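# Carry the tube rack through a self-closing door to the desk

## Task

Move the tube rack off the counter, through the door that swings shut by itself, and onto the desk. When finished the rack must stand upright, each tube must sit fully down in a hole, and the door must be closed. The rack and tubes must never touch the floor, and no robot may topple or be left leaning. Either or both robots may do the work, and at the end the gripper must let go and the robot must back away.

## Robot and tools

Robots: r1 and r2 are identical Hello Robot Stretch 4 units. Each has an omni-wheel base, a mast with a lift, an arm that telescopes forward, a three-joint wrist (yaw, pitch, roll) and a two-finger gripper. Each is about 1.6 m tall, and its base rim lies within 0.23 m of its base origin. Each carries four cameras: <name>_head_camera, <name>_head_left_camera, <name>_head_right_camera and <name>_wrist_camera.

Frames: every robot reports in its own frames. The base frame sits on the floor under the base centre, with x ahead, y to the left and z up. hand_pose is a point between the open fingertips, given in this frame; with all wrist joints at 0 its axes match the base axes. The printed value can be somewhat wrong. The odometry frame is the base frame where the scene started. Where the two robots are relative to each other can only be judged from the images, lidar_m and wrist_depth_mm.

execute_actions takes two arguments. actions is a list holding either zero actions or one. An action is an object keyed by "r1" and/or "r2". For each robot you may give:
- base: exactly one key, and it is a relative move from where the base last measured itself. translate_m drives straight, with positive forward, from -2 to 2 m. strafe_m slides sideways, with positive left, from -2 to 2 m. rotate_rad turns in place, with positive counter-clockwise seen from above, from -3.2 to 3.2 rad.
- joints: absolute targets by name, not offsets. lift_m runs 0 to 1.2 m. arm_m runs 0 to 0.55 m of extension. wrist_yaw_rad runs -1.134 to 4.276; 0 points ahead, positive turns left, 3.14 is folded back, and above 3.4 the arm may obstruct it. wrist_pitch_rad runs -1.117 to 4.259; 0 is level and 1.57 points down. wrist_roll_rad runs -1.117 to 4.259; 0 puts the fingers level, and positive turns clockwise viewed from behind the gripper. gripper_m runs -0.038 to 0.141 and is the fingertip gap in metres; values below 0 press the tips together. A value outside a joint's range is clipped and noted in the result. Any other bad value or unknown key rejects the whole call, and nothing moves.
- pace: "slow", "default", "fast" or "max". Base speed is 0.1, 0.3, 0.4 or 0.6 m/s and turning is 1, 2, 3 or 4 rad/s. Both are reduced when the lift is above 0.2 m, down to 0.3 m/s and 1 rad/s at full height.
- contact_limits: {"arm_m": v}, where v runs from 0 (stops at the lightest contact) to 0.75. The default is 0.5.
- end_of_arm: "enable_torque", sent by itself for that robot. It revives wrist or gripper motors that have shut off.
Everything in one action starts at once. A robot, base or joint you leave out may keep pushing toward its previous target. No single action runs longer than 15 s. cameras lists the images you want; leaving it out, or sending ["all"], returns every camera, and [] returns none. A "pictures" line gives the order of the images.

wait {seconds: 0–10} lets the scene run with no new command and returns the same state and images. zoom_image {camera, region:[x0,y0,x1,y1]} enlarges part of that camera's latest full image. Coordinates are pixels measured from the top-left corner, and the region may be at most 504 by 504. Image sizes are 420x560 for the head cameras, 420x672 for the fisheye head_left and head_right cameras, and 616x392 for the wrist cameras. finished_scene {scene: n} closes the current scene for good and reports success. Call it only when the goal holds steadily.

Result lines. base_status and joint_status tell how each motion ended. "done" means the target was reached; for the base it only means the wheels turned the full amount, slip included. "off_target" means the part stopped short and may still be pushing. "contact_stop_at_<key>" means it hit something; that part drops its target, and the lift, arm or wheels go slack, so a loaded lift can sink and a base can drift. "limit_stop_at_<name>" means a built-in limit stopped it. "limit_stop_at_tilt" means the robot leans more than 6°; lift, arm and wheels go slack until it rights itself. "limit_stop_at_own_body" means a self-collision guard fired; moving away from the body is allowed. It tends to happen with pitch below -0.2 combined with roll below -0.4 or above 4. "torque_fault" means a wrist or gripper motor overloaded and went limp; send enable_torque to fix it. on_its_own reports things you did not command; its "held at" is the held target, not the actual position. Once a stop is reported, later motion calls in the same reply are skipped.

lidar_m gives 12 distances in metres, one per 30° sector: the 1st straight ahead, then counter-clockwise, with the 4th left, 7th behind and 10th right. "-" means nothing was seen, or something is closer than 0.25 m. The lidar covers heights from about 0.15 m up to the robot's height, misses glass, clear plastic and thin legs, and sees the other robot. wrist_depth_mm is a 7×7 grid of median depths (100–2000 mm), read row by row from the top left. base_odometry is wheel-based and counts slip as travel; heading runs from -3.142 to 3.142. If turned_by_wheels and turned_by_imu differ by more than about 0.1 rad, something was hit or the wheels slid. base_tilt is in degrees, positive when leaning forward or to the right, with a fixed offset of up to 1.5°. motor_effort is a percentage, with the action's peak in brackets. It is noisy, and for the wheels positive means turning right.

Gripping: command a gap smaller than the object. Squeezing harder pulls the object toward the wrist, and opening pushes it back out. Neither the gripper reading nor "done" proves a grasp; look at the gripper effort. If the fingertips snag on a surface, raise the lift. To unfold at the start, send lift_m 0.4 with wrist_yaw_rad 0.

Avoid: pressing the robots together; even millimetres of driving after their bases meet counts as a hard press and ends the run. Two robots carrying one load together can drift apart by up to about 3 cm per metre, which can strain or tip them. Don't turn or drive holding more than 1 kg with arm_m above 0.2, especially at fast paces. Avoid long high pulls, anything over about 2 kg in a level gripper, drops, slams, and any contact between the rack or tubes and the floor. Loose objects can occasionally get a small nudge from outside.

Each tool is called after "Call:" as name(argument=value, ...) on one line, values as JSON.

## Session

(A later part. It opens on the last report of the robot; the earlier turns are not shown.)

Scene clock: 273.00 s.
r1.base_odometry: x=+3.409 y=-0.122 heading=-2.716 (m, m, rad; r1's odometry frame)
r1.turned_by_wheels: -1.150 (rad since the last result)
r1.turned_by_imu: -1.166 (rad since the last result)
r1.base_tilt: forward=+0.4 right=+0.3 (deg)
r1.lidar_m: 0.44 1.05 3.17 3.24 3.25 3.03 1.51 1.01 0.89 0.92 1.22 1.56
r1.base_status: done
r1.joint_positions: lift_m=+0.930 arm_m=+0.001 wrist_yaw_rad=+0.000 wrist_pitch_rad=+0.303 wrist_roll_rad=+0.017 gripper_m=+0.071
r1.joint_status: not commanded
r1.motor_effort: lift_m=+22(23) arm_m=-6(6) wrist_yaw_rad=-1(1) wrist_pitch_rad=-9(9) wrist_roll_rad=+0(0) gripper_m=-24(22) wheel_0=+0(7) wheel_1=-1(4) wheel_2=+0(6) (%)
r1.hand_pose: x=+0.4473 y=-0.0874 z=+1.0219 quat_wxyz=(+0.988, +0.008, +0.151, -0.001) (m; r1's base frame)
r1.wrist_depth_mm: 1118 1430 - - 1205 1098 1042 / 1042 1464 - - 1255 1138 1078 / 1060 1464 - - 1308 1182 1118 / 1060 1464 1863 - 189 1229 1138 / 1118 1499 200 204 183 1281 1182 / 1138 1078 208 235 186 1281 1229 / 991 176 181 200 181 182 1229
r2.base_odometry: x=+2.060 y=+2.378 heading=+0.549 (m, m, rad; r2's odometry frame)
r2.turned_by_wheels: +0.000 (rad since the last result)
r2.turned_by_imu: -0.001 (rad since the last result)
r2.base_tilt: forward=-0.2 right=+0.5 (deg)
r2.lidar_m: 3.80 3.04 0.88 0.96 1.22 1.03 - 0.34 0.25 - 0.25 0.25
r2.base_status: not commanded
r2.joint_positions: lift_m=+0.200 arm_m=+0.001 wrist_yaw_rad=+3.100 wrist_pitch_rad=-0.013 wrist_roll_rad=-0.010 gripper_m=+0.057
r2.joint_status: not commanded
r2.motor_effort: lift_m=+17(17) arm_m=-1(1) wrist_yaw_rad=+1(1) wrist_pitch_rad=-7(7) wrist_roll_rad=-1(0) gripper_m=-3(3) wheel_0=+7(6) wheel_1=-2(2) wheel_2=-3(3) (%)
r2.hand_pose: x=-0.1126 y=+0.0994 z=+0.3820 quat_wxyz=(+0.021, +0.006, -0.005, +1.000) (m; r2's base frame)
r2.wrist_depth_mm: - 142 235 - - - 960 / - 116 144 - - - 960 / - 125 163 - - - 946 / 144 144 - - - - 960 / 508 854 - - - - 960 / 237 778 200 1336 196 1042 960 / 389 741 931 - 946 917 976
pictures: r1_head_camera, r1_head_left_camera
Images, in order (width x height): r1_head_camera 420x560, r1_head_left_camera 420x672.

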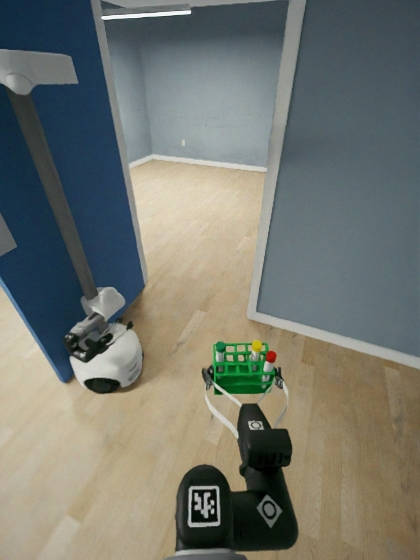

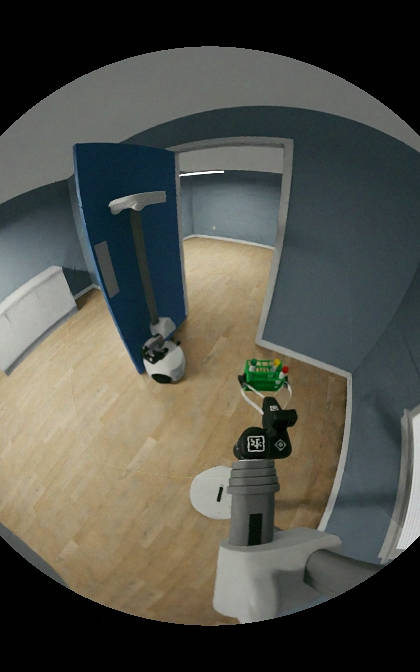

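Call:
execute_actions(actions=[{"r1": {"base": {"strafe_m": 0.07}}}], cameras=[])

Call:
execute_actions(actions=[{"r1": {"base": {"translate_m": 1.2}}}], cameras=["r1_head_left_camera", "r1_head_right_camera"])

Scene clock: 281.40 s.
r1.base_odometry: x=+3.438 y=-0.186 heading=-2.715 (m, m, rad; r1's odometry frame)
r1.turned_by_wheels: +0.000 (rad since the last result)
r1.turned_by_imu: -0.003 (rad since the last result)
r1.base_tilt: forward=+0.4 right=+0.3 (deg)
r1.lidar_m: 0.42 1.04 3.11 3.18 3.23 2.98 1.64 1.08 0.96 0.96 1.32 1.60
r1.base_status: done
r1.joint_positions: lift_m=+0.930 arm_m=+0.001 wrist_yaw_rad=+0.000 wrist_pitch_rad=+0.303 wrist_roll_rad=+0.017 gripper_m=+0.071
r1.joint_status: not commanded
r1.motor_effort: lift_m=+22(22) arm_m=-6(6) wrist_yaw_rad=-1(1) wrist_pitch_rad=-10(9) wrist_roll_rad=+0(0) gripper_m=-25(25) wheel_0=+1(5) wheel_1=+0(6) wheel_2=+1(0) (%)
r1.hand_pose: x=+0.4473 y=-0.0874 z=+1.0219 quat_wxyz=(+0.988, +0.008, +0.151, -0.001) (m; r1's base frame)
r1.wrist_depth_mm: 960 1336 - - - 1138 1060 / 976 1366 - - - 1160 1118 / 1025 1366 - - - 1229 1138 / 1025 1430 1708 - 176 1255 1160 / 1078 1430 199 202 179 1281 1205 / 1118 1078 208 235 186 1281 1255 / 976 176 181 200 181 182 1308
r2.base_odometry: x=+2.060 y=+2.378 heading=+0.549 (m, m, rad; r2's odometry frame)
r2.turned_by_wheels: +0.000 (rad since the last result)
r2.turned_by_imu: -0.003 (rad since the last result)
r2.base_tilt: forward=-0.2 right=+0.4 (deg)
r2.lidar_m: 3.81 1.15 0.86 1.91 1.23 1.01 - 0.35 0.25 - 0.25 0.25
r2.base_status: not commanded
r2.joint_positions: lift_m=+0.200 arm_m=+0.001 wrist_yaw_rad=+3.100 wrist_pitch_rad=-0.013 wrist_roll_rad=-0.010 gripper_m=+0.057
r2.joint_status: not commanded
r2.motor_effort: lift_m=+17(17) arm_m=-1(1) wrist_yaw_rad=+1(1) wrist_pitch_rad=-7(7) wrist_roll_rad=+0(1) gripper_m=-3(3) wheel_0=+6(6) wheel_1=-2(2) wheel_2=-3(3) (%)
r2.hand_pose: x=-0.1126 y=+0.0994 z=+0.3820 quat_wxyz=(+0.021, +0.006, -0.005, +1.000) (m; r2's base frame)
r2.wrist_depth_mm: - 141 235 - - - 960 / - 116 144 - - - 946 / - 125 163 - - - 960 / 144 144 - - - - 960 / 508 866 - - - - 960 / 238 768 200 1336 196 1060 976 / 387 732 917 - 946 917 960
pictures: none
No camera images: the call's "cameras" was empty. Leave "cameras" out to get every camera's image.

Scene clock: 286.87 s.
r1.base_odometry: x=+2.345 y=-0.682 heading=-2.715 (m, m, rad; r1's odometry frame)
r1.turned_by_wheels: +0.000 (rad since the last result)
r1.turned_by_imu: -0.002 (rad since the last result)
r1.base_tilt: forward=+0.5 right=+0.3 (deg)
r1.lidar_m: 0.43 0.76 0.43 0.31 0.34 4.06 2.40 1.58 1.48 0.85 0.55 0.60
r1.base_status: done
r1.joint_positions: lift_m=+0.930 arm_m=+0.001 wrist_yaw_rad=+0.000 wrist_pitch_rad=+0.303 wrist_roll_rad=+0.017 gripper_m=+0.071
r1.joint_status: not commanded
r1.motor_effort: lift_m=+22(22) arm_m=-6(6) wrist_yaw_rad=-2(1) wrist_pitch_rad=-9(9) wrist_roll_rad=+0(1) gripper_m=-25(23) wheel_0=+1(6) wheel_1=+1(6) wheel_2=+1(7) (%)
r1.hand_pose: x=+0.4473 y=-0.0874 z=+1.0219 quat_wxyz=(+0.988, +0.008, +0.151, -0.001) (m; r1's base frame)
r1.wrist_depth_mm: - - - - - - - / - - - - - - - / - - - - - - - / - - - - 191 - - / - - 201 202 183 - - / 750 1863 208 235 187 1756 1983 / 759 176 181 199 181 182 1576
r2.base_odometry: x=+2.060 y=+2.378 heading=+0.549 (m, m, rad; r2's odometry frame)
r2.turned_by_wheels: +0.000 (rad since the last result)
r2.turned_by_imu: -0.002 (rad since the last result)
r2.base_tilt: forward=-0.3 right=+0.5 (deg)
r2.lidar_m: 3.81 3.03 2.02 0.41 0.32 0.34 - 0.34 0.25 - 0.25 0.25
r2.base_status: not commanded
r2.joint_positions: lift_m=+0.200 arm_m=+0.001 wrist_yaw_rad=+3.100 wrist_pitch_rad=-0.013 wrist_roll_rad=-0.010 gripper_m=+0.057
r2.joint_status: not commanded
r2.motor_effort: lift_m=+16(17) arm_m=-1(1) wrist_yaw_rad=+1(1) wrist_pitch_rad=-7(7) wrist_roll_rad=-1(0) gripper_m=-4(3) wheel_0=+6(6) wheel_1=-2(2) wheel_2=-3(3) (%)
r2.hand_pose: x=-0.1126 y=+0.0994 z=+0.3820 quat_wxyz=(+0.021, +0.006, -0.005, +1.000) (m; r2's base frame)
r2.wrist_depth_mm: - 142 235 - - - 946 / - 116 143 - - - 960 / - 125 163 - - - 960 / 144 144 - - - - 960 / 508 854 - - - 1983 960 / 237 778 200 1336 196 1042 976 / 389 732 931 - 946 459 488
pictures: r1_head_left_camera, r1_head_right_camera
Images, in order (width x height): r1_head_left_camera 420x672, r1_head_right_camera 420x672.

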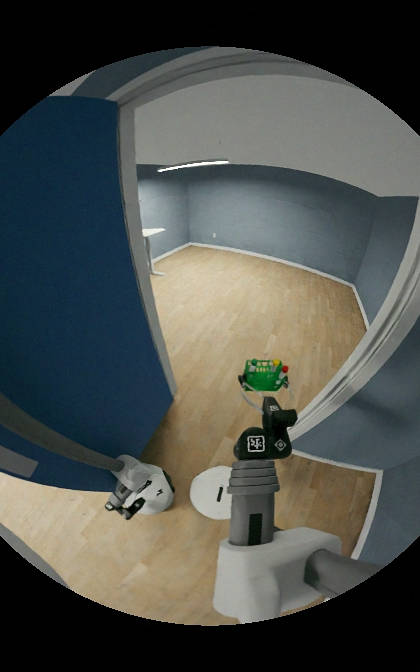

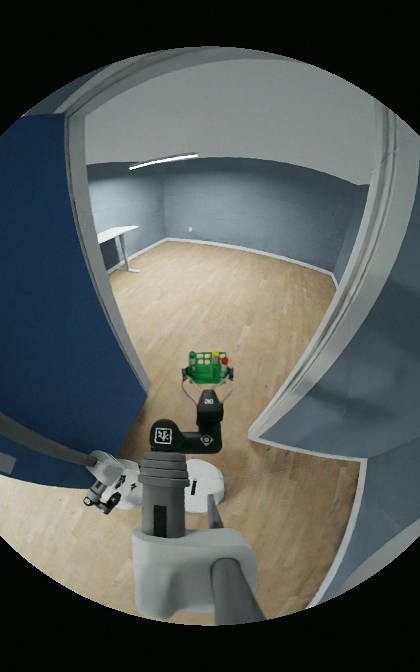

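Call:
execute_actions(actions=[{"r1": {"base": {"translate_m": 1.5}, "pace": "fast"}}], cameras=["r1_head_left_camera", "r2_head_left_camera"])

Scene clock: 301.93 s.
r1.base_odometry: x=+0.979 y=-1.302 heading=-2.715 (m, m, rad; r1's odometry frame)
r1.turned_by_wheels: +0.000 (rad since the last result)
r1.turned_by_imu: -0.006 (rad since the last result)
r1.base_tilt: forward=+0.4 right=+0.3 (deg)
r1.lidar_m: 0.42 1.99 1.85 1.15 0.76 0.71 1.49 1.07 1.98 2.11 2.72 3.27
r1.base_status: done
r1.joint_positions: lift_m=+0.930 arm_m=+0.001 wrist_yaw_rad=+0.000 wrist_pitch_rad=+0.303 wrist_roll_rad=+0.017 gripper_m=+0.071
r1.joint_status: not commanded
r1.motor_effort: lift_m=+22(21) arm_m=-6(6) wrist_yaw_rad=-1(0) wrist_pitch_rad=-9(10) wrist_roll_rad=+1(0) gripper_m=-26(25) wheel_0=+0(11) wheel_1=-1(4) wheel_2=+0(10) (%)
r1.hand_pose: x=+0.4473 y=-0.0874 z=+1.0219 quat_wxyz=(+0.988, +0.008, +0.151, -0.001) (m; r1's base frame)
r1.wrist_depth_mm: - - - - - - - / - - - - - - - / - - - - - - - / - - - - 190 - - / - - 199 204 183 - - / 1921 1863 208 234 186 1808 1983 / 1618 176 182 200 181 182 1537
r2.base_odometry: x=+2.060 y=+2.378 heading=+0.549 (m, m, rad; r2's odometry frame)
r2.turned_by_wheels: +0.000 (rad since the last result)
r2.turned_by_imu: -0.005 (rad since the last result)
r2.base_tilt: forward=-0.2 right=+0.4 (deg)
r2.lidar_m: 3.79 3.03 2.06 1.92 1.22 1.06 1.43 0.34 0.25 - 0.25 0.25
r2.base_status: not commanded
r2.joint_positions: lift_m=+0.200 arm_m=+0.001 wrist_yaw_rad=+3.100 wrist_pitch_rad=-0.013 wrist_roll_rad=-0.010 gripper_m=+0.057
r2.joint_status: not commanded
r2.motor_effort: lift_m=+17(17) arm_m=-1(1) wrist_yaw_rad=+1(1) wrist_pitch_rad=-7(7) wrist_roll_rad=-1(1) gripper_m=-3(3) wheel_0=+6(6) wheel_1=-2(2) wheel_2=-3(3) (%)
r2.hand_pose: x=-0.1126 y=+0.0994 z=+0.3820 quat_wxyz=(+0.021, +0.006, -0.005, +1.000) (m; r2's base frame)
r2.wrist_depth_mm: - 142 235 - - - 946 / - 116 144 - - - 960 / - 125 163 - - - 946 / 144 144 1708 - - - 960 / 504 866 1576 - - 1983 946 / 237 778 201 1336 196 1060 960 / 389 732 917 - 960 904 946
pictures: r1_head_left_camera, r2_head_left_camera
Images, in order (width x height): r1_head_left_camera 420x672, r2_head_left_camera 420x672.

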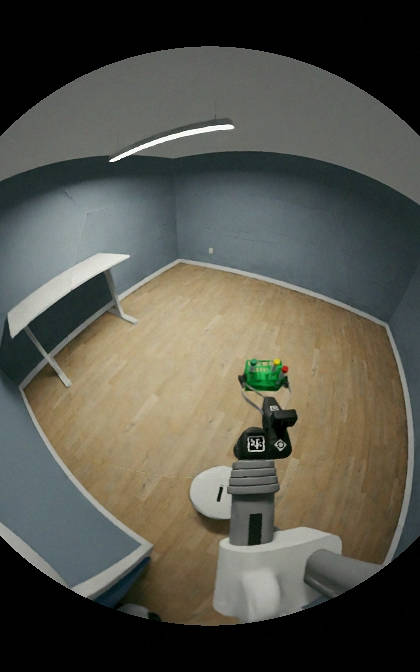

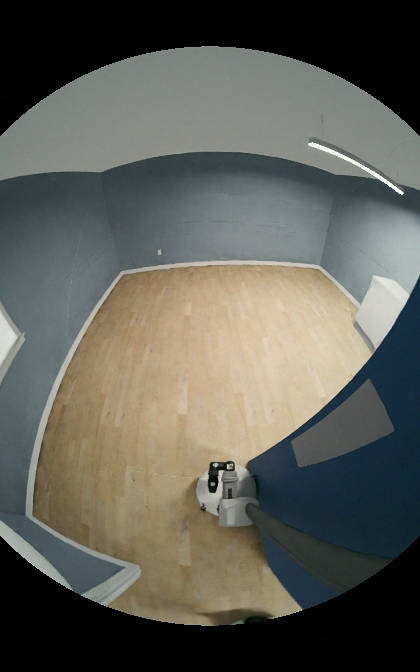

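Call:
execute_actions(actions=[{"r1": {"base": {"translate_m": 0.35}, "pace": "fast"}, "r2": {"base": {"translate_m": 0.9}}}], cameras=[])

Call:
execute_actions(actions=[{"r1": {"base": {"rotate_rad": 1.16}}}], cameras=["r1_head_camera", "r1_wrist_camera"])

Scene clock: 314.37 s.
r1.base_odometry: x=+0.661 y=-1.447 heading=-2.715 (m, m, rad; r1's odometry frame)
r1.turned_by_wheels: +0.000 (rad since the last result)
r1.turned_by_imu: -0.005 (rad since the last result)
r1.base_tilt: forward=+0.4 right=+0.3 (deg)
r1.lidar_m: 0.42 1.82 1.70 1.65 1.09 0.99 1.20 1.42 2.23 2.30 2.89 2.96
r1.base_status: done
r1.joint_positions: lift_m=+0.930 arm_m=+0.001 wrist_yaw_rad=+0.000 wrist_pitch_rad=+0.303 wrist_roll_rad=+0.017 gripper_m=+0.071
r1.joint_status: not commanded
r1.motor_effort: lift_m=+22(22) arm_m=-6(6) wrist_yaw_rad=-2(2) wrist_pitch_rad=-9(9) wrist_roll_rad=+1(1) gripper_m=-27(26) wheel_0=+0(8) wheel_1=+0(5) wheel_2=+1(9) (%)
r1.hand_pose: x=+0.4473 y=-0.0874 z=+1.0219 quat_wxyz=(+0.988, +0.008, +0.151, -0.001) (m; r1's base frame)
r1.wrist_depth_mm: - - - - - - - / - - - - - - - / - - - - - - - / - - - - 190 - - / - - 199 203 183 - - / 1921 1863 208 235 187 1756 1983 / 1618 176 181 200 180 182 1576
r2.base_odometry: x=+2.827 y=+2.848 heading=+0.550 (m, m, rad; r2's odometry frame)
r2.turned_by_wheels: +0.000 (rad since the last result)
r2.turned_by_imu: -0.006 (rad since the last result)
r2.base_tilt: forward=-0.2 right=+0.5 (deg)
r2.lidar_m: 2.89 2.98 2.15 1.99 1.98 1.51 1.54 1.70 2.22 2.08 2.13 3.10
r2.base_status: done
r2.joint_positions: lift_m=+0.200 arm_m=+0.001 wrist_yaw_rad=+3.100 wrist_pitch_rad=-0.013 wrist_roll_rad=-0.010 gripper_m=+0.057
r2.joint_status: not commanded
r2.motor_effort: lift_m=+17(17) arm_m=-1(1) wrist_yaw_rad=+0(0) wrist_pitch_rad=-8(7) wrist_roll_rad=-1(1) gripper_m=-3(3) wheel_0=+0(11) wheel_1=+0(2) wheel_2=+2(10) (%)
r2.hand_pose: x=-0.1126 y=+0.0994 z=+0.3820 quat_wxyz=(+0.021, +0.006, -0.005, +1.000) (m; r2's base frame)
r2.wrist_depth_mm: - 142 235 1708 1576 1863 1863 / - 116 143 1661 1618 1808 1863 / - 125 163 1756 1661 1863 1921 / 145 144 1756 1708 1618 1921 1863 / 1618 1756 1808 1708 1618 1863 1863 / 237 1229 200 1308 196 1430 1366 / 521 831 946 - 960 904 960
pictures: none
No camera images: the call's "cameras" was empty. Leave "cameras" out to get every camera's image.

Scene clock: 316.27 s.
r1.base_odometry: x=+0.661 y=-1.447 heading=-1.555 (m, m, rad; r1's odometry frame)
r1.turned_by_wheels: +1.160 (rad since the last result)
r1.turned_by_imu: +1.174 (rad since the last result)
r1.base_tilt: forward=+0.4 right=+0.3 (deg)
r1.lidar_m: 0.41 1.45 1.04 0.99 1.16 1.48 2.25 2.35 3.08 2.96 3.12 1.76
r1.base_status: done
r1.joint_positions: lift_m=+0.930 arm_m=+0.001 wrist_yaw_rad=+0.000 wrist_pitch_rad=+0.303 wrist_roll_rad=+0.017 gripper_m=+0.071
r1.joint_status: not commanded
r1.motor_effort: lift_m=+22(22) arm_m=-6(6) wrist_yaw_rad=-2(2) wrist_pitch_rad=-9(10) wrist_roll_rad=+1(0) gripper_m=-27(25) wheel_0=+1(7) wheel_1=-1(6) wheel_2=+0(6) (%)
r1.hand_pose: x=+0.4473 y=-0.0873 z=+1.0219 quat_wxyz=(+0.988, +0.008, +0.151, -0.001) (m; r1's base frame)
r1.wrist_depth_mm: 1576 - - - - - - / 1537 - - - - - - / 1537 - - - - - - / 1537 - - - 193 - - / 1464 - 199 203 183 - - / 1499 1863 208 235 187 1756 - / 1537 176 181 200 181 182 1576
r2.base_odometry: x=+2.827 y=+2.848 heading=+0.550 (m, m, rad; r2's odometry frame)
r2.turned_by_wheels: +0.000 (rad since the last result)
r2.turned_by_imu: -0.001 (rad since the last result)
r2.base_tilt: forward=-0.2 right=+0.4 (deg)
r2.lidar_m: 2.91 2.96 2.18 2.00 2.04 1.73 1.66 1.73 2.20 2.06 2.16 3.09
r2.base_status: not commanded
r2.joint_positions: lift_m=+0.200 arm_m=+0.001 wrist_yaw_rad=+3.100 wrist_pitch_rad=-0.013 wrist_roll_rad=-0.010 gripper_m=+0.057
r2.joint_status: not commanded
r2.motor_effort: lift_m=+17(17) arm_m=-1(1) wrist_yaw_rad=+2(2) wrist_pitch_rad=-7(7) wrist_roll_rad=-1(3) gripper_m=-3(4) wheel_0=+1(0) wheel_1=+0(0) wheel_2=+1(2) (%)
r2.hand_pose: x=-0.1126 y=+0.0994 z=+0.3820 quat_wxyz=(+0.021, +0.006, -0.005, +1.000) (m; r2's base frame)
r2.wrist_depth_mm: - 142 234 1756 1756 1808 1863 / - 116 144 1808 1756 1863 1863 / - 125 163 1808 1756 1921 1863 / 144 144 1808 1808 1808 1863 1921 / 1661 1756 1756 1756 1808 1863 1921 / 238 1255 200 1366 196 1397 1366 / 521 842 931 - 960 904 976
pictures: r1_head_camera, r1_wrist_camera
Images, in order (width x height): r1_head_camera 420x560, r1_wrist_camera 616x392.

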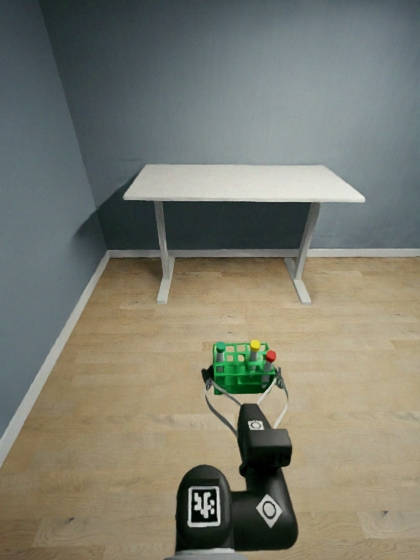

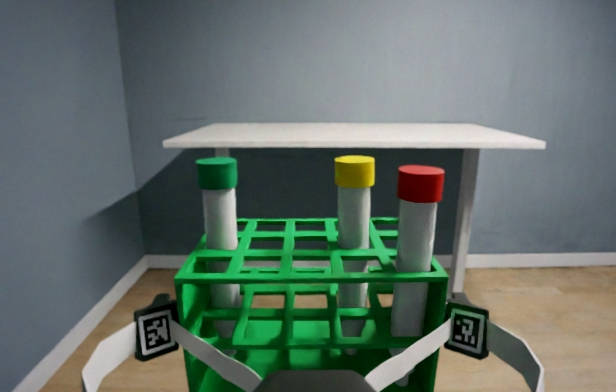

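Call:
execute_actions(actions=[{"r1": {"base": {"translate_m": 1.25}, "joints": {"lift_m": 1.0}, "pace": "fast"}}], cameras=["r1_head_camera", "r1_wrist_camera"])

Call:
execute_actions(actions=[{"r1": {"joints": {"arm_m": 0.3}, "contact_limits": {"arm_m": 0.2}}}], cameras=["r1_head_camera", "r1_wrist_camera"])

Scene clock: 329.90 s.
r1.base_odometry: x=+0.680 y=-2.697 heading=-1.556 (m, m, rad; r1's odometry frame)
r1.turned_by_wheels: +0.000 (rad since the last result)
r1.turned_by_imu: -0.006 (rad since the last result)
r1.base_tilt: forward=+0.4 right=+0.3 (deg)
r1.lidar_m: 0.42 0.49 1.03 0.99 1.04 1.47 3.58 3.65 3.09 2.98 0.62 0.46
r1.base_status: done
r1.joint_positions: lift_m=+1.000 arm_m=+0.001 wrist_yaw_rad=+0.000 wrist_pitch_rad=+0.303 wrist_roll_rad=+0.017 gripper_m=+0.071
r1.joint_status: all done
r1.motor_effort: lift_m=+23(25) arm_m=-6(6) wrist_yaw_rad=-2(3) wrist_pitch_rad=-9(9) wrist_roll_rad=+0(0) gripper_m=-25(26) wheel_0=+0(8) wheel_1=-1(7) wheel_2=+0(10) (%)
r1.hand_pose: x=+0.4473 y=-0.0874 z=+1.0917 quat_wxyz=(+0.988, +0.008, +0.151, -0.001) (m; r1's base frame)
r1.wrist_depth_mm: 946 931 904 931 931 917 917 / 960 946 960 960 960 960 960 / 1008 1008 991 1008 991 976 991 / 1025 960 788 946 190 946 931 / 621 621 200 202 183 621 615 / 459 439 209 234 187 415 455 / 377 176 181 200 181 182 366
r2.base_odometry: x=+2.827 y=+2.848 heading=+0.550 (m, m, rad; r2's odometry frame)
r2.turned_by_wheels: +0.000 (rad since the last result)
r2.turned_by_imu: -0.005 (rad since the last result)
r2.base_tilt: forward=-0.2 right=+0.4 (deg)
r2.lidar_m: 2.88 2.98 2.15 1.97 2.03 1.77 1.65 1.70 2.21 2.06 2.14 3.12
r2.base_status: not commanded
r2.joint_positions: lift_m=+0.200 arm_m=+0.001 wrist_yaw_rad=+3.100 wrist_pitch_rad=-0.013 wrist_roll_rad=-0.010 gripper_m=+0.057
r2.joint_status: not commanded
r2.motor_effort: lift_m=+17(17) arm_m=-1(1) wrist_yaw_rad=-1(2) wrist_pitch_rad=-7(7) wrist_roll_rad=-2(0) gripper_m=-3(2) wheel_0=+0(0) wheel_1=+0(0) wheel_2=+2(2) (%)
r2.hand_pose: x=-0.1126 y=+0.0994 z=+0.3820 quat_wxyz=(+0.021, +0.006, -0.005, +1.000) (m; r2's base frame)
r2.wrist_depth_mm: - 142 234 1808 1808 1863 1921 / - 116 144 1808 1863 1863 1921 / - 125 163 1808 1863 1863 1921 / 144 144 1808 1808 1808 1863 1983 / 1661 1756 1808 1863 1863 1921 1921 / 237 1205 200 1366 196 1397 1397 / 521 842 917 - 960 917 976
pictures: r1_head_camera, r1_wrist_camera
Images, in order (width x height): r1_head_camera 420x560, r1_wrist_camera 616x392.

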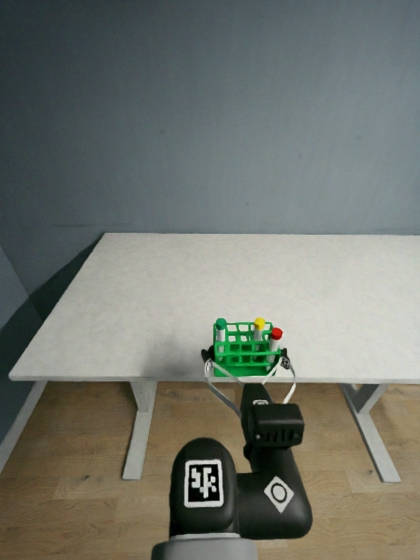

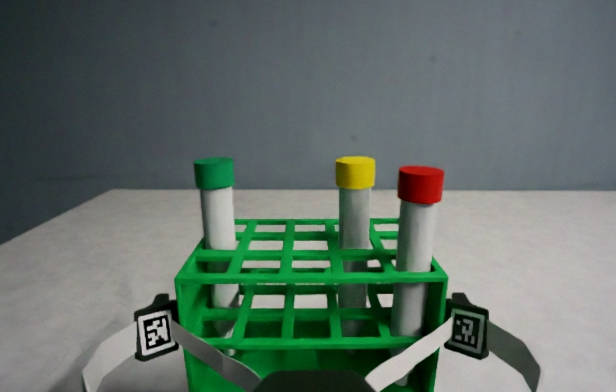

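Scene clock: 331.90 s.
r1.base_odometry: x=+0.680 y=-2.697 heading=-1.556 (m, m, rad; r1's odometry frame)
r1.turned_by_wheels: +0.000 (rad since the last result)
r1.turned_by_imu: -0.001 (rad since the last result)
r1.base_tilt: forward=+0.5 right=+0.3 (deg)
r1.lidar_m: 0.46 0.49 1.04 0.99 1.04 1.47 3.57 3.64 3.10 2.98 0.63 0.45
r1.base_status: not commanded
r1.joint_positions: lift_m=+1.000 arm_m=+0.299 wrist_yaw_rad=+0.000 wrist_pitch_rad=+0.303 wrist_roll_rad=+0.017 gripper_m=+0.071
r1.joint_status: all done
r1.motor_effort: lift_m=+23(23) arm_m=+6(6) wrist_yaw_rad=-1(1) wrist_pitch_rad=-10(9) wrist_roll_rad=+1(0) gripper_m=-24(23) wheel_0=+0(0) wheel_1=-1(1) wheel_2=-1(1) (%)
r1.contact_limits: arm_m 0.2
r1.hand_pose: x=+0.7452 y=-0.0874 z=+1.0918 quat_wxyz=(+0.988, +0.008, +0.151, -0.001) (m; r1's base frame)
r1.wrist_depth_mm: 654 654 654 654 647 647 647 / 676 676 676 676 676 676 668 / 707 699 699 707 699 707 699 / 741 741 723 732 190 741 741 / 615 615 199 203 183 615 609 / 452 436 208 234 188 410 452 / 370 176 181 200 181 182 364
r2.base_odometry: x=+2.827 y=+2.848 heading=+0.550 (m, m, rad; r2's odometry frame)
r2.turned_by_wheels: +0.000 (rad since the last result)
r2.turned_by_imu: -0.001 (rad since the last result)
r2.base_tilt: forward=-0.2 right=+0.4 (deg)
r2.lidar_m: 2.91 2.95 2.17 1.99 2.03 1.74 1.65 1.68 2.23 2.06 2.13 3.08
r2.base_status: not commanded
r2.joint_positions: lift_m=+0.200 arm_m=+0.001 wrist_yaw_rad=+3.100 wrist_pitch_rad=-0.013 wrist_roll_rad=-0.010 gripper_m=+0.057
r2.joint_status: not commanded
r2.motor_effort: lift_m=+17(17) arm_m=-1(1) wrist_yaw_rad=+0(1) wrist_pitch_rad=-8(7) wrist_roll_rad=-1(1) gripper_m=-2(2) wheel_0=+1(0) wheel_1=+0(0) wheel_2=+2(1) (%)
r2.hand_pose: x=-0.1126 y=+0.0994 z=+0.3820 quat_wxyz=(+0.021, +0.006, -0.005, +1.000) (m; r2's base frame)
r2.wrist_depth_mm: - 142 234 1756 1863 1863 1921 / - 116 144 1863 1863 1921 1863 / - 125 163 1863 1863 1863 1921 / 144 144 1808 1808 1808 1921 1921 / 1618 1808 1808 1863 1921 1863 1921 / 238 1229 200 1366 196 1397 1397 / 521 831 931 - 960 904 960
pictures: r1_head_camera, r1_wrist_camera
Images, in order (width x height): r1_head_camera 420x560, r1_wrist_camera 616x392.

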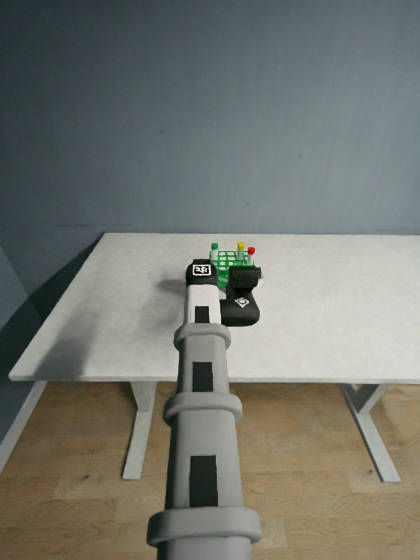

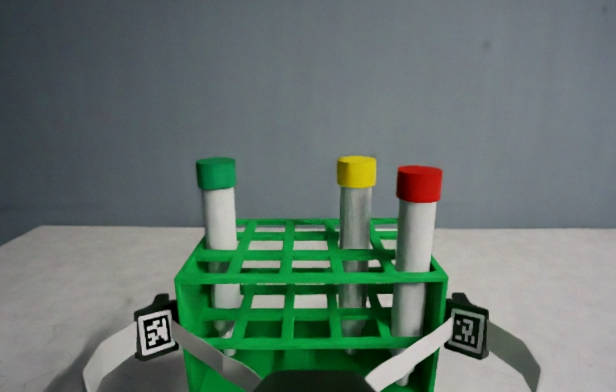

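Call:
execute_actions(actions=[{"r1": {"joints": {"lift_m": 0.912}, "pace": "slow"}}], cameras=["r1_wrist_camera"])

Scene clock: 338.30 s.
r1.base_odometry: x=+0.680 y=-2.697 heading=-1.556 (m, m, rad; r1's odometry frame)
r1.turned_by_wheels: +0.000 (rad since the last result)
r1.turned_by_imu: -0.002 (rad since the last result)
r1.base_tilt: forward=+0.4 right=+0.3 (deg)
r1.lidar_m: 0.44 0.48 1.04 0.98 1.04 1.47 3.57 3.62 3.10 2.98 0.62 0.47
r1.base_status: not commanded
r1.joint_positions: lift_m=+0.912 arm_m=+0.299 wrist_yaw_rad=+0.000 wrist_pitch_rad=+0.303 wrist_roll_rad=+0.017 gripper_m=+0.071
r1.joint_status: all done
r1.motor_effort: lift_m=+17(22) arm_m=+6(6) wrist_yaw_rad=-1(2) wrist_pitch_rad=-10(9) wrist_roll_rad=+1(1) gripper_m=-24(26) wheel_0=+0(0) wheel_1=-1(1) wheel_2=-1(1) (%)
r1.hand_pose: x=+0.7452 y=-0.0874 z=+1.0043 quat_wxyz=(+0.988, +0.008, +0.151, -0.001) (m; r1's base frame)
r1.wrist_depth_mm: 654 654 647 654 654 647 647 / 676 683 676 676 668 676 676 / 699 707 699 707 707 707 699 / 634 627 521 627 190 621 615 / 410 413 200 202 183 407 404 / 303 290 209 234 188 273 298 / 249 176 181 200 181 182 248
r2.base_odometry: x=+2.827 y=+2.848 heading=+0.550 (m, m, rad; r2's odometry frame)
r2.turned_by_wheels: +0.000 (rad since the last result)
r2.turned_by_imu: -0.002 (rad since the last result)
r2.base_tilt: forward=-0.2 right=+0.5 (deg)
r2.lidar_m: 2.90 2.98 2.16 1.97 2.00 1.77 1.66 1.71 2.24 2.06 2.12 3.10
r2.base_status: not commanded
r2.joint_positions: lift_m=+0.200 arm_m=+0.001 wrist_yaw_rad=+3.100 wrist_pitch_rad=-0.013 wrist_roll_rad=-0.010 gripper_m=+0.057
r2.joint_status: not commanded
r2.motor_effort: lift_m=+17(17) arm_m=-1(1) wrist_yaw_rad=+0(1) wrist_pitch_rad=-7(7) wrist_roll_rad=-2(1) gripper_m=-2(3) wheel_0=+0(0) wheel_1=+0(0) wheel_2=+2(2) (%)
r2.hand_pose: x=-0.1126 y=+0.0994 z=+0.3820 quat_wxyz=(+0.021, +0.006, -0.005, +1.000) (m; r2's base frame)
r2.wrist_depth_mm: - 141 235 1808 1863 1863 1921 / - 116 144 1808 1863 1863 1921 / - 126 163 1808 1808 1808 1921 / 144 144 1808 1808 1808 1863 1921 / 1618 1756 1756 1863 1863 1921 1983 / 237 1255 200 1366 196 1397 1366 / 521 820 931 - 960 904 960
pictures: r1_wrist_camera
Images, in order (width x height): r1_wrist_camera 616x392.

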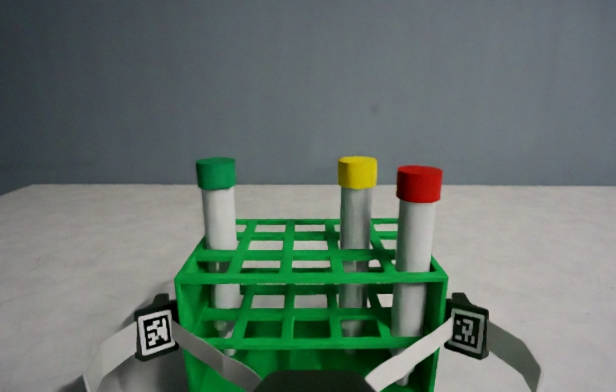

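Call:
execute_actions(actions=[{"r1": {"joints": {"lift_m": 0.902}, "pace": "slow"}}], cameras=[])

Call:
execute_actions(actions=[{"r1": {"joints": {"gripper_m": 0.14}, "pace": "slow"}}], cameras=["r1_wrist_camera"])

Call:
execute_actions(actions=[{"r1": {"joints": {"arm_m": 0.05}}}], cameras=["r1_wrist_camera", "r1_head_camera", "r2_wrist_camera"])

Scene clock: 343.60 s.
r1.base_odometry: x=+0.680 y=-2.697 heading=-1.556 (m, m, rad; r1's odometry frame)
r1.turned_by_wheels: +0.000 (rad since the last result)
r1.turned_by_imu: -0.001 (rad since the last result)
r1.base_tilt: forward=+0.4 right=+0.3 (deg)
r1.lidar_m: 0.46 0.48 1.04 0.97 1.04 1.46 3.59 3.65 3.11 2.96 0.63 0.47
r1.base_status: not commanded
r1.joint_positions: lift_m=+0.902 arm_m=+0.299 wrist_yaw_rad=+0.000 wrist_pitch_rad=+0.303 wrist_roll_rad=+0.017 gripper_m=+0.071
r1.joint_status: all done
r1.motor_effort: lift_m=+17(17) arm_m=+6(6) wrist_yaw_rad=-1(1) wrist_pitch_rad=-9(9) wrist_roll_rad=+1(0) gripper_m=-24(25) wheel_0=+0(0) wheel_1=-1(2) wheel_2=+0(0) (%)
r1.hand_pose: x=+0.7452 y=-0.0874 z=+0.9943 quat_wxyz=(+0.988, +0.008, +0.151, -0.001) (m; r1's base frame)
r1.wrist_depth_mm: 654 647 661 647 647 647 647 / 683 676 683 683 676 668 668 / 707 707 699 715 699 699 699 / 597 597 492 591 190 591 585 / 389 392 200 203 183 384 382 / 286 273 208 235 188 257 283 / 234 176 181 200 181 182 229
r2.base_odometry: x=+2.827 y=+2.848 heading=+0.550 (m, m, rad; r2's odometry frame)
r2.turned_by_wheels: +0.000 (rad since the last result)
r2.turned_by_imu: -0.001 (rad since the last result)
r2.base_tilt: forward=-0.1 right=+0.4 (deg)
r2.lidar_m: 2.91 2.96 2.16 1.98 2.02 1.76 1.66 1.70 2.21 2.06 2.12 3.10
r2.base_status: not commanded
r2.joint_positions: lift_m=+0.200 arm_m=+0.001 wrist_yaw_rad=+3.100 wrist_pitch_rad=-0.013 wrist_roll_rad=-0.010 gripper_m=+0.057
r2.joint_status: not commanded
r2.motor_effort: lift_m=+17(17) arm_m=-1(1) wrist_yaw_rad=+0(1) wrist_pitch_rad=-7(7) wrist_roll_rad=-2(0) gripper_m=-3(3) wheel_0=+0(0) wheel_1=+0(0) wheel_2=+2(2) (%)
r2.hand_pose: x=-0.1126 y=+0.0994 z=+0.3820 quat_wxyz=(+0.021, +0.006, -0.005, +1.000) (m; r2's base frame)
r2.wrist_depth_mm: - 142 234 1808 1863 1863 1921 / - 116 144 1808 1808 1863 1863 / - 126 163 1808 1863 1808 1863 / 144 144 1756 1808 1863 1863 1863 / 1618 1808 1808 1863 1863 1921 1921 / 237 1229 200 1336 196 1366 1366 / 521 842 931 - 976 904 960
pictures: none
No camera images: the call's "cameras" was empty. Leave "cameras" out to get every camera's image.

Scene clock: 347.07 s.
r1.base_odometry: x=+0.680 y=-2.697 heading=-1.556 (m, m, rad; r1's odometry frame)
r1.turned_by_wheels: +0.000 (rad since the last result)
r1.turned_by_imu: -0.001 (rad since the last result)
r1.base_tilt: forward=+0.4 right=+0.3 (deg)
r1.lidar_m: 0.45 0.49 1.03 0.99 1.05 1.45 3.59 3.65 3.09 2.99 0.64 0.48
r1.base_status: not commanded
r1.joint_positions: lift_m=+0.902 arm_m=+0.299 wrist_yaw_rad=+0.000 wrist_pitch_rad=+0.303 wrist_roll_rad=+0.017 gripper_m=+0.140
r1.joint_status: all done
r1.motor_effort: lift_m=+17(17) arm_m=+6(6) wrist_yaw_rad=-1(1) wrist_pitch_rad=-7(9) wrist_roll_rad=+1(0) gripper_m=+1(25) wheel_0=-1(0) wheel_1=-1(1) wheel_2=-1(1) (%)
r1.hand_pose: x=+0.7452 y=-0.0874 z=+0.9945 quat_wxyz=(+0.989, +0.008, +0.151, -0.001) (m; r1's base frame)
r1.wrist_depth_mm: 647 654 654 654 647 647 647 / 676 683 676 676 676 668 676 / 707 707 707 707 707 707 707 / 603 603 539 591 211 591 591 / 389 392 219 218 199 387 384 / 286 260 216 232 203 220 283 / 236 228 216 153 211 226 229
r2.base_odometry: x=+2.827 y=+2.848 heading=+0.550 (m, m, rad; r2's odometry frame)
r2.turned_by_wheels: +0.000 (rad since the last result)
r2.turned_by_imu: -0.001 (rad since the last result)
r2.base_tilt: forward=-0.2 right=+0.4 (deg)
r2.lidar_m: 2.90 2.98 2.18 1.97 2.04 1.77 1.67 1.71 2.18 2.05 2.13 3.10
r2.base_status: not commanded
r2.joint_positions: lift_m=+0.200 arm_m=+0.001 wrist_yaw_rad=+3.100 wrist_pitch_rad=-0.013 wrist_roll_rad=-0.010 gripper_m=+0.057
r2.joint_status: not commanded
r2.motor_effort: lift_m=+17(17) arm_m=-1(1) wrist_yaw_rad=+1(1) wrist_pitch_rad=-7(7) wrist_roll_rad=+0(1) gripper_m=-3(2) wheel_0=+0(0) wheel_1=-1(0) wheel_2=+2(2) (%)
r2.hand_pose: x=-0.1126 y=+0.0994 z=+0.3820 quat_wxyz=(+0.021, +0.006, -0.005, +1.000) (m; r2's base frame)
r2.wrist_depth_mm: - 142 234 1808 1808 1863 1921 / - 116 144 1863 1863 1808 1921 / - 125 163 1808 1863 1863 1863 / 144 144 1808 1808 1863 1921 1863 / 1618 1756 1756 1863 1808 1863 1863 / 236 1229 200 1366 196 1397 1366 / 521 842 931 - 946 917 976
pictures: r1_wrist_camera
Images, in order (width x height): r1_wrist_camera 616x392.

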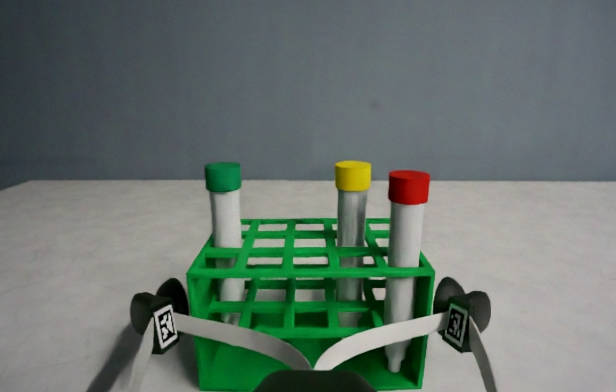

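Scene clock: 348.93 s.
r1.base_odometry: x=+0.680 y=-2.697 heading=-1.556 (m, m, rad; r1's odometry frame)
r1.turned_by_wheels: +0.000 (rad since the last result)
r1.turned_by_imu: -0.001 (rad since the last result)
r1.base_tilt: forward=+0.4 right=+0.3 (deg)
r1.lidar_m: 0.47 0.48 1.02 0.98 1.05 1.47 3.58 3.65 3.10 2.97 0.64 0.53
r1.base_status: not commanded
r1.joint_positions: lift_m=+0.902 arm_m=+0.051 wrist_yaw_rad=+0.000 wrist_pitch_rad=+0.302 wrist_roll_rad=+0.017 gripper_m=+0.140
r1.joint_status: all done
r1.motor_effort: lift_m=+17(17) arm_m=-6(7) wrist_yaw_rad=-1(2) wrist_pitch_rad=-6(6) wrist_roll_rad=+1(1) gripper_m=+0(0) wheel_0=+0(0) wheel_1=-1(2) wheel_2=-1(1) (%)
r1.hand_pose: x=+0.4974 y=-0.0874 z=+0.9946 quat_wxyz=(+0.989, +0.008, +0.151, -0.001) (m; r1's base frame)
r1.wrist_depth_mm: 878 878 878 891 866 878 866 / 904 917 917 917 904 904 904 / 960 946 946 931 946 931 931 / 609 609 609 462 603 597 603 / 394 397 397 397 397 392 389 / 290 264 294 294 291 221 289 / 237 230 231 154 223 229 237
r2.base_odometry: x=+2.827 y=+2.848 heading=+0.550 (m, m, rad; r2's odometry frame)
r2.turned_by_wheels: +0.000 (rad since the last result)
r2.turned_by_imu: -0.001 (rad since the last result)
r2.base_tilt: forward=-0.2 right=+0.5 (deg)
r2.lidar_m: 2.89 2.98 2.15 1.98 2.03 1.77 1.66 1.68 2.20 2.05 2.12 3.08
r2.base_status: not commanded
r2.joint_positions: lift_m=+0.200 arm_m=+0.001 wrist_yaw_rad=+3.100 wrist_pitch_rad=-0.013 wrist_roll_rad=-0.010 gripper_m=+0.057
r2.joint_status: not commanded
r2.motor_effort: lift_m=+17(17) arm_m=-1(1) wrist_yaw_rad=+0(1) wrist_pitch_rad=-7(8) wrist_roll_rad=-2(1) gripper_m=-4(3) wheel_0=+0(0) wheel_1=+0(0) wheel_2=+2(2) (%)
r2.hand_pose: x=-0.1126 y=+0.0994 z=+0.3820 quat_wxyz=(+0.021, +0.006, -0.005, +1.000) (m; r2's base frame)
r2.wrist_depth_mm: - 141 234 1808 1808 1808 1863 / - 116 144 1863 1863 1921 1863 / - 126 163 1863 1808 1863 1921 / 144 144 1808 1756 1921 1863 1863 / 1618 1756 1756 1863 1808 1863 1921 / 237 1229 200 1336 196 1366 1366 / 521 820 931 - 960 904 976
pictures: r1_head_camera, r1_wrist_camera, r2_wrist_camera
Images, in order (width x height): r1_head_camera 420x560, r1_wrist_camera 616x392, r2_wrist_camera 616x392.

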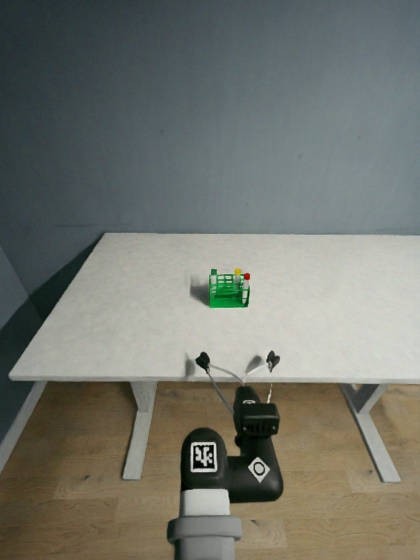

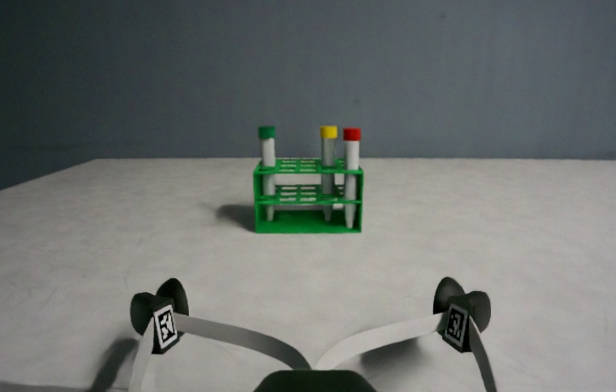

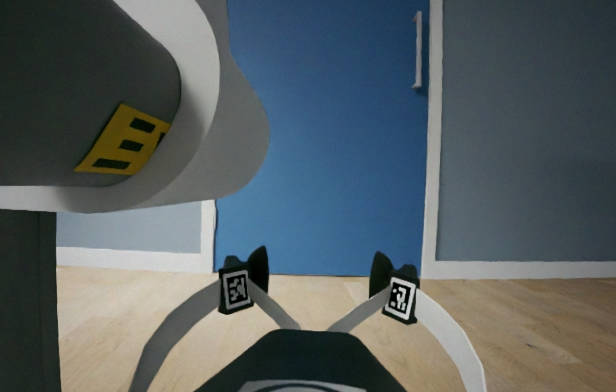

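Call:
zoom_image(camera="r1_wrist_camera", region=[210, 100, 410, 250])

Call:
execute_actions(actions=[{"r1": {"base": {"translate_m": -0.4}, "pace": "fast"}}], cameras=["r1_head_camera"])

Region (210, 100, 410, 250) of r1_wrist_camera's 616x392 image, scaled by 2.520; it fills the top 378 rows of this view, and the rest is white.

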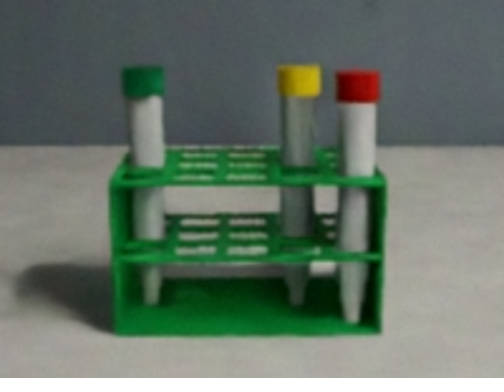

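Scene clock: 357.67 s.
r1.base_odometry: x=+0.674 y=-2.297 heading=-1.555 (m, m, rad; r1's odometry frame)
r1.turned_by_wheels: +0.000 (rad since the last result)
r1.turned_by_imu: -0.002 (rad since the last result)
r1.base_tilt: forward=+0.5 right=+0.2 (deg)
r1.lidar_m: 0.84 0.90 1.04 0.99 1.07 1.58 3.12 3.23 3.05 2.98 1.16 0.88
r1.base_status: done
r1.joint_positions: lift_m=+0.902 arm_m=+0.051 wrist_yaw_rad=+0.000 wrist_pitch_rad=+0.302 wrist_roll_rad=+0.017 gripper_m=+0.140
r1.joint_status: not commanded
r1.motor_effort: lift_m=+17(17) arm_m=-6(6) wrist_yaw_rad=-1(1) wrist_pitch_rad=-6(7) wrist_roll_rad=+0(1) gripper_m=+1(1) wheel_0=-1(5) wheel_1=+1(5) wheel_2=+1(9) (%)
r1.hand_pose: x=+0.4973 y=-0.0874 z=+0.9946 quat_wxyz=(+0.989, +0.008, +0.151, -0.001) (m; r1's base frame)
r1.wrist_depth_mm: 1229 1255 1255 1229 1229 1229 1229 / 1255 1281 1281 1281 1281 1281 1255 / 1308 1308 1255 878 1281 1281 1308 / 683 683 676 676 668 661 668 / 1464 1430 1464 1430 1464 1464 1464 / 1499 1537 1537 1537 1499 220 1499 / 1430 1464 1464 153 1464 1499 1118
r2.base_odometry: x=+2.827 y=+2.848 heading=+0.550 (m, m, rad; r2's odometry frame)
r2.turned_by_wheels: +0.000 (rad since the last result)
r2.turned_by_imu: -0.002 (rad since the last result)
r2.base_tilt: forward=-0.2 right=+0.5 (deg)
r2.lidar_m: 2.91 2.96 2.17 1.97 2.03 1.76 1.65 1.70 2.24 2.06 2.12 3.10
r2.base_status: not commanded
r2.joint_positions: lift_m=+0.200 arm_m=+0.001 wrist_yaw_rad=+3.100 wrist_pitch_rad=-0.013 wrist_roll_rad=-0.010 gripper_m=+0.057
r2.joint_status: not commanded
r2.motor_effort: lift_m=+17(17) arm_m=-1(1) wrist_yaw_rad=+0(0) wrist_pitch_rad=-7(7) wrist_roll_rad=+0(2) gripper_m=-4(2) wheel_0=+1(0) wheel_1=+0(0) wheel_2=+2(1) (%)
r2.hand_pose: x=-0.1126 y=+0.0994 z=+0.3820 quat_wxyz=(+0.021, +0.006, -0.005, +1.000) (m; r2's base frame)
r2.wrist_depth_mm: - 141 235 1808 1863 1863 1921 / - 116 144 1808 1808 1863 1863 / - 125 163 1863 1808 1921 1921 / 144 144 1756 1808 1863 1863 1921 / 1618 1756 1863 1808 1808 1921 1863 / 237 1229 200 1336 196 1397 1366 / 517 831 917 - 946 904 976
pictures: r1_head_camera
Images, in order (width x height): r1_head_camera 420x560.

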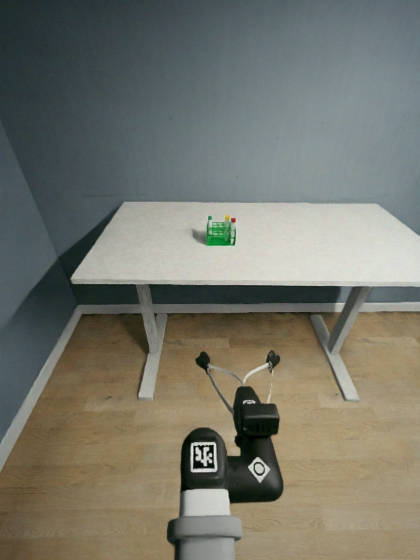

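Call:
finished_scene(scene=1)

The scene is finished: the task was done.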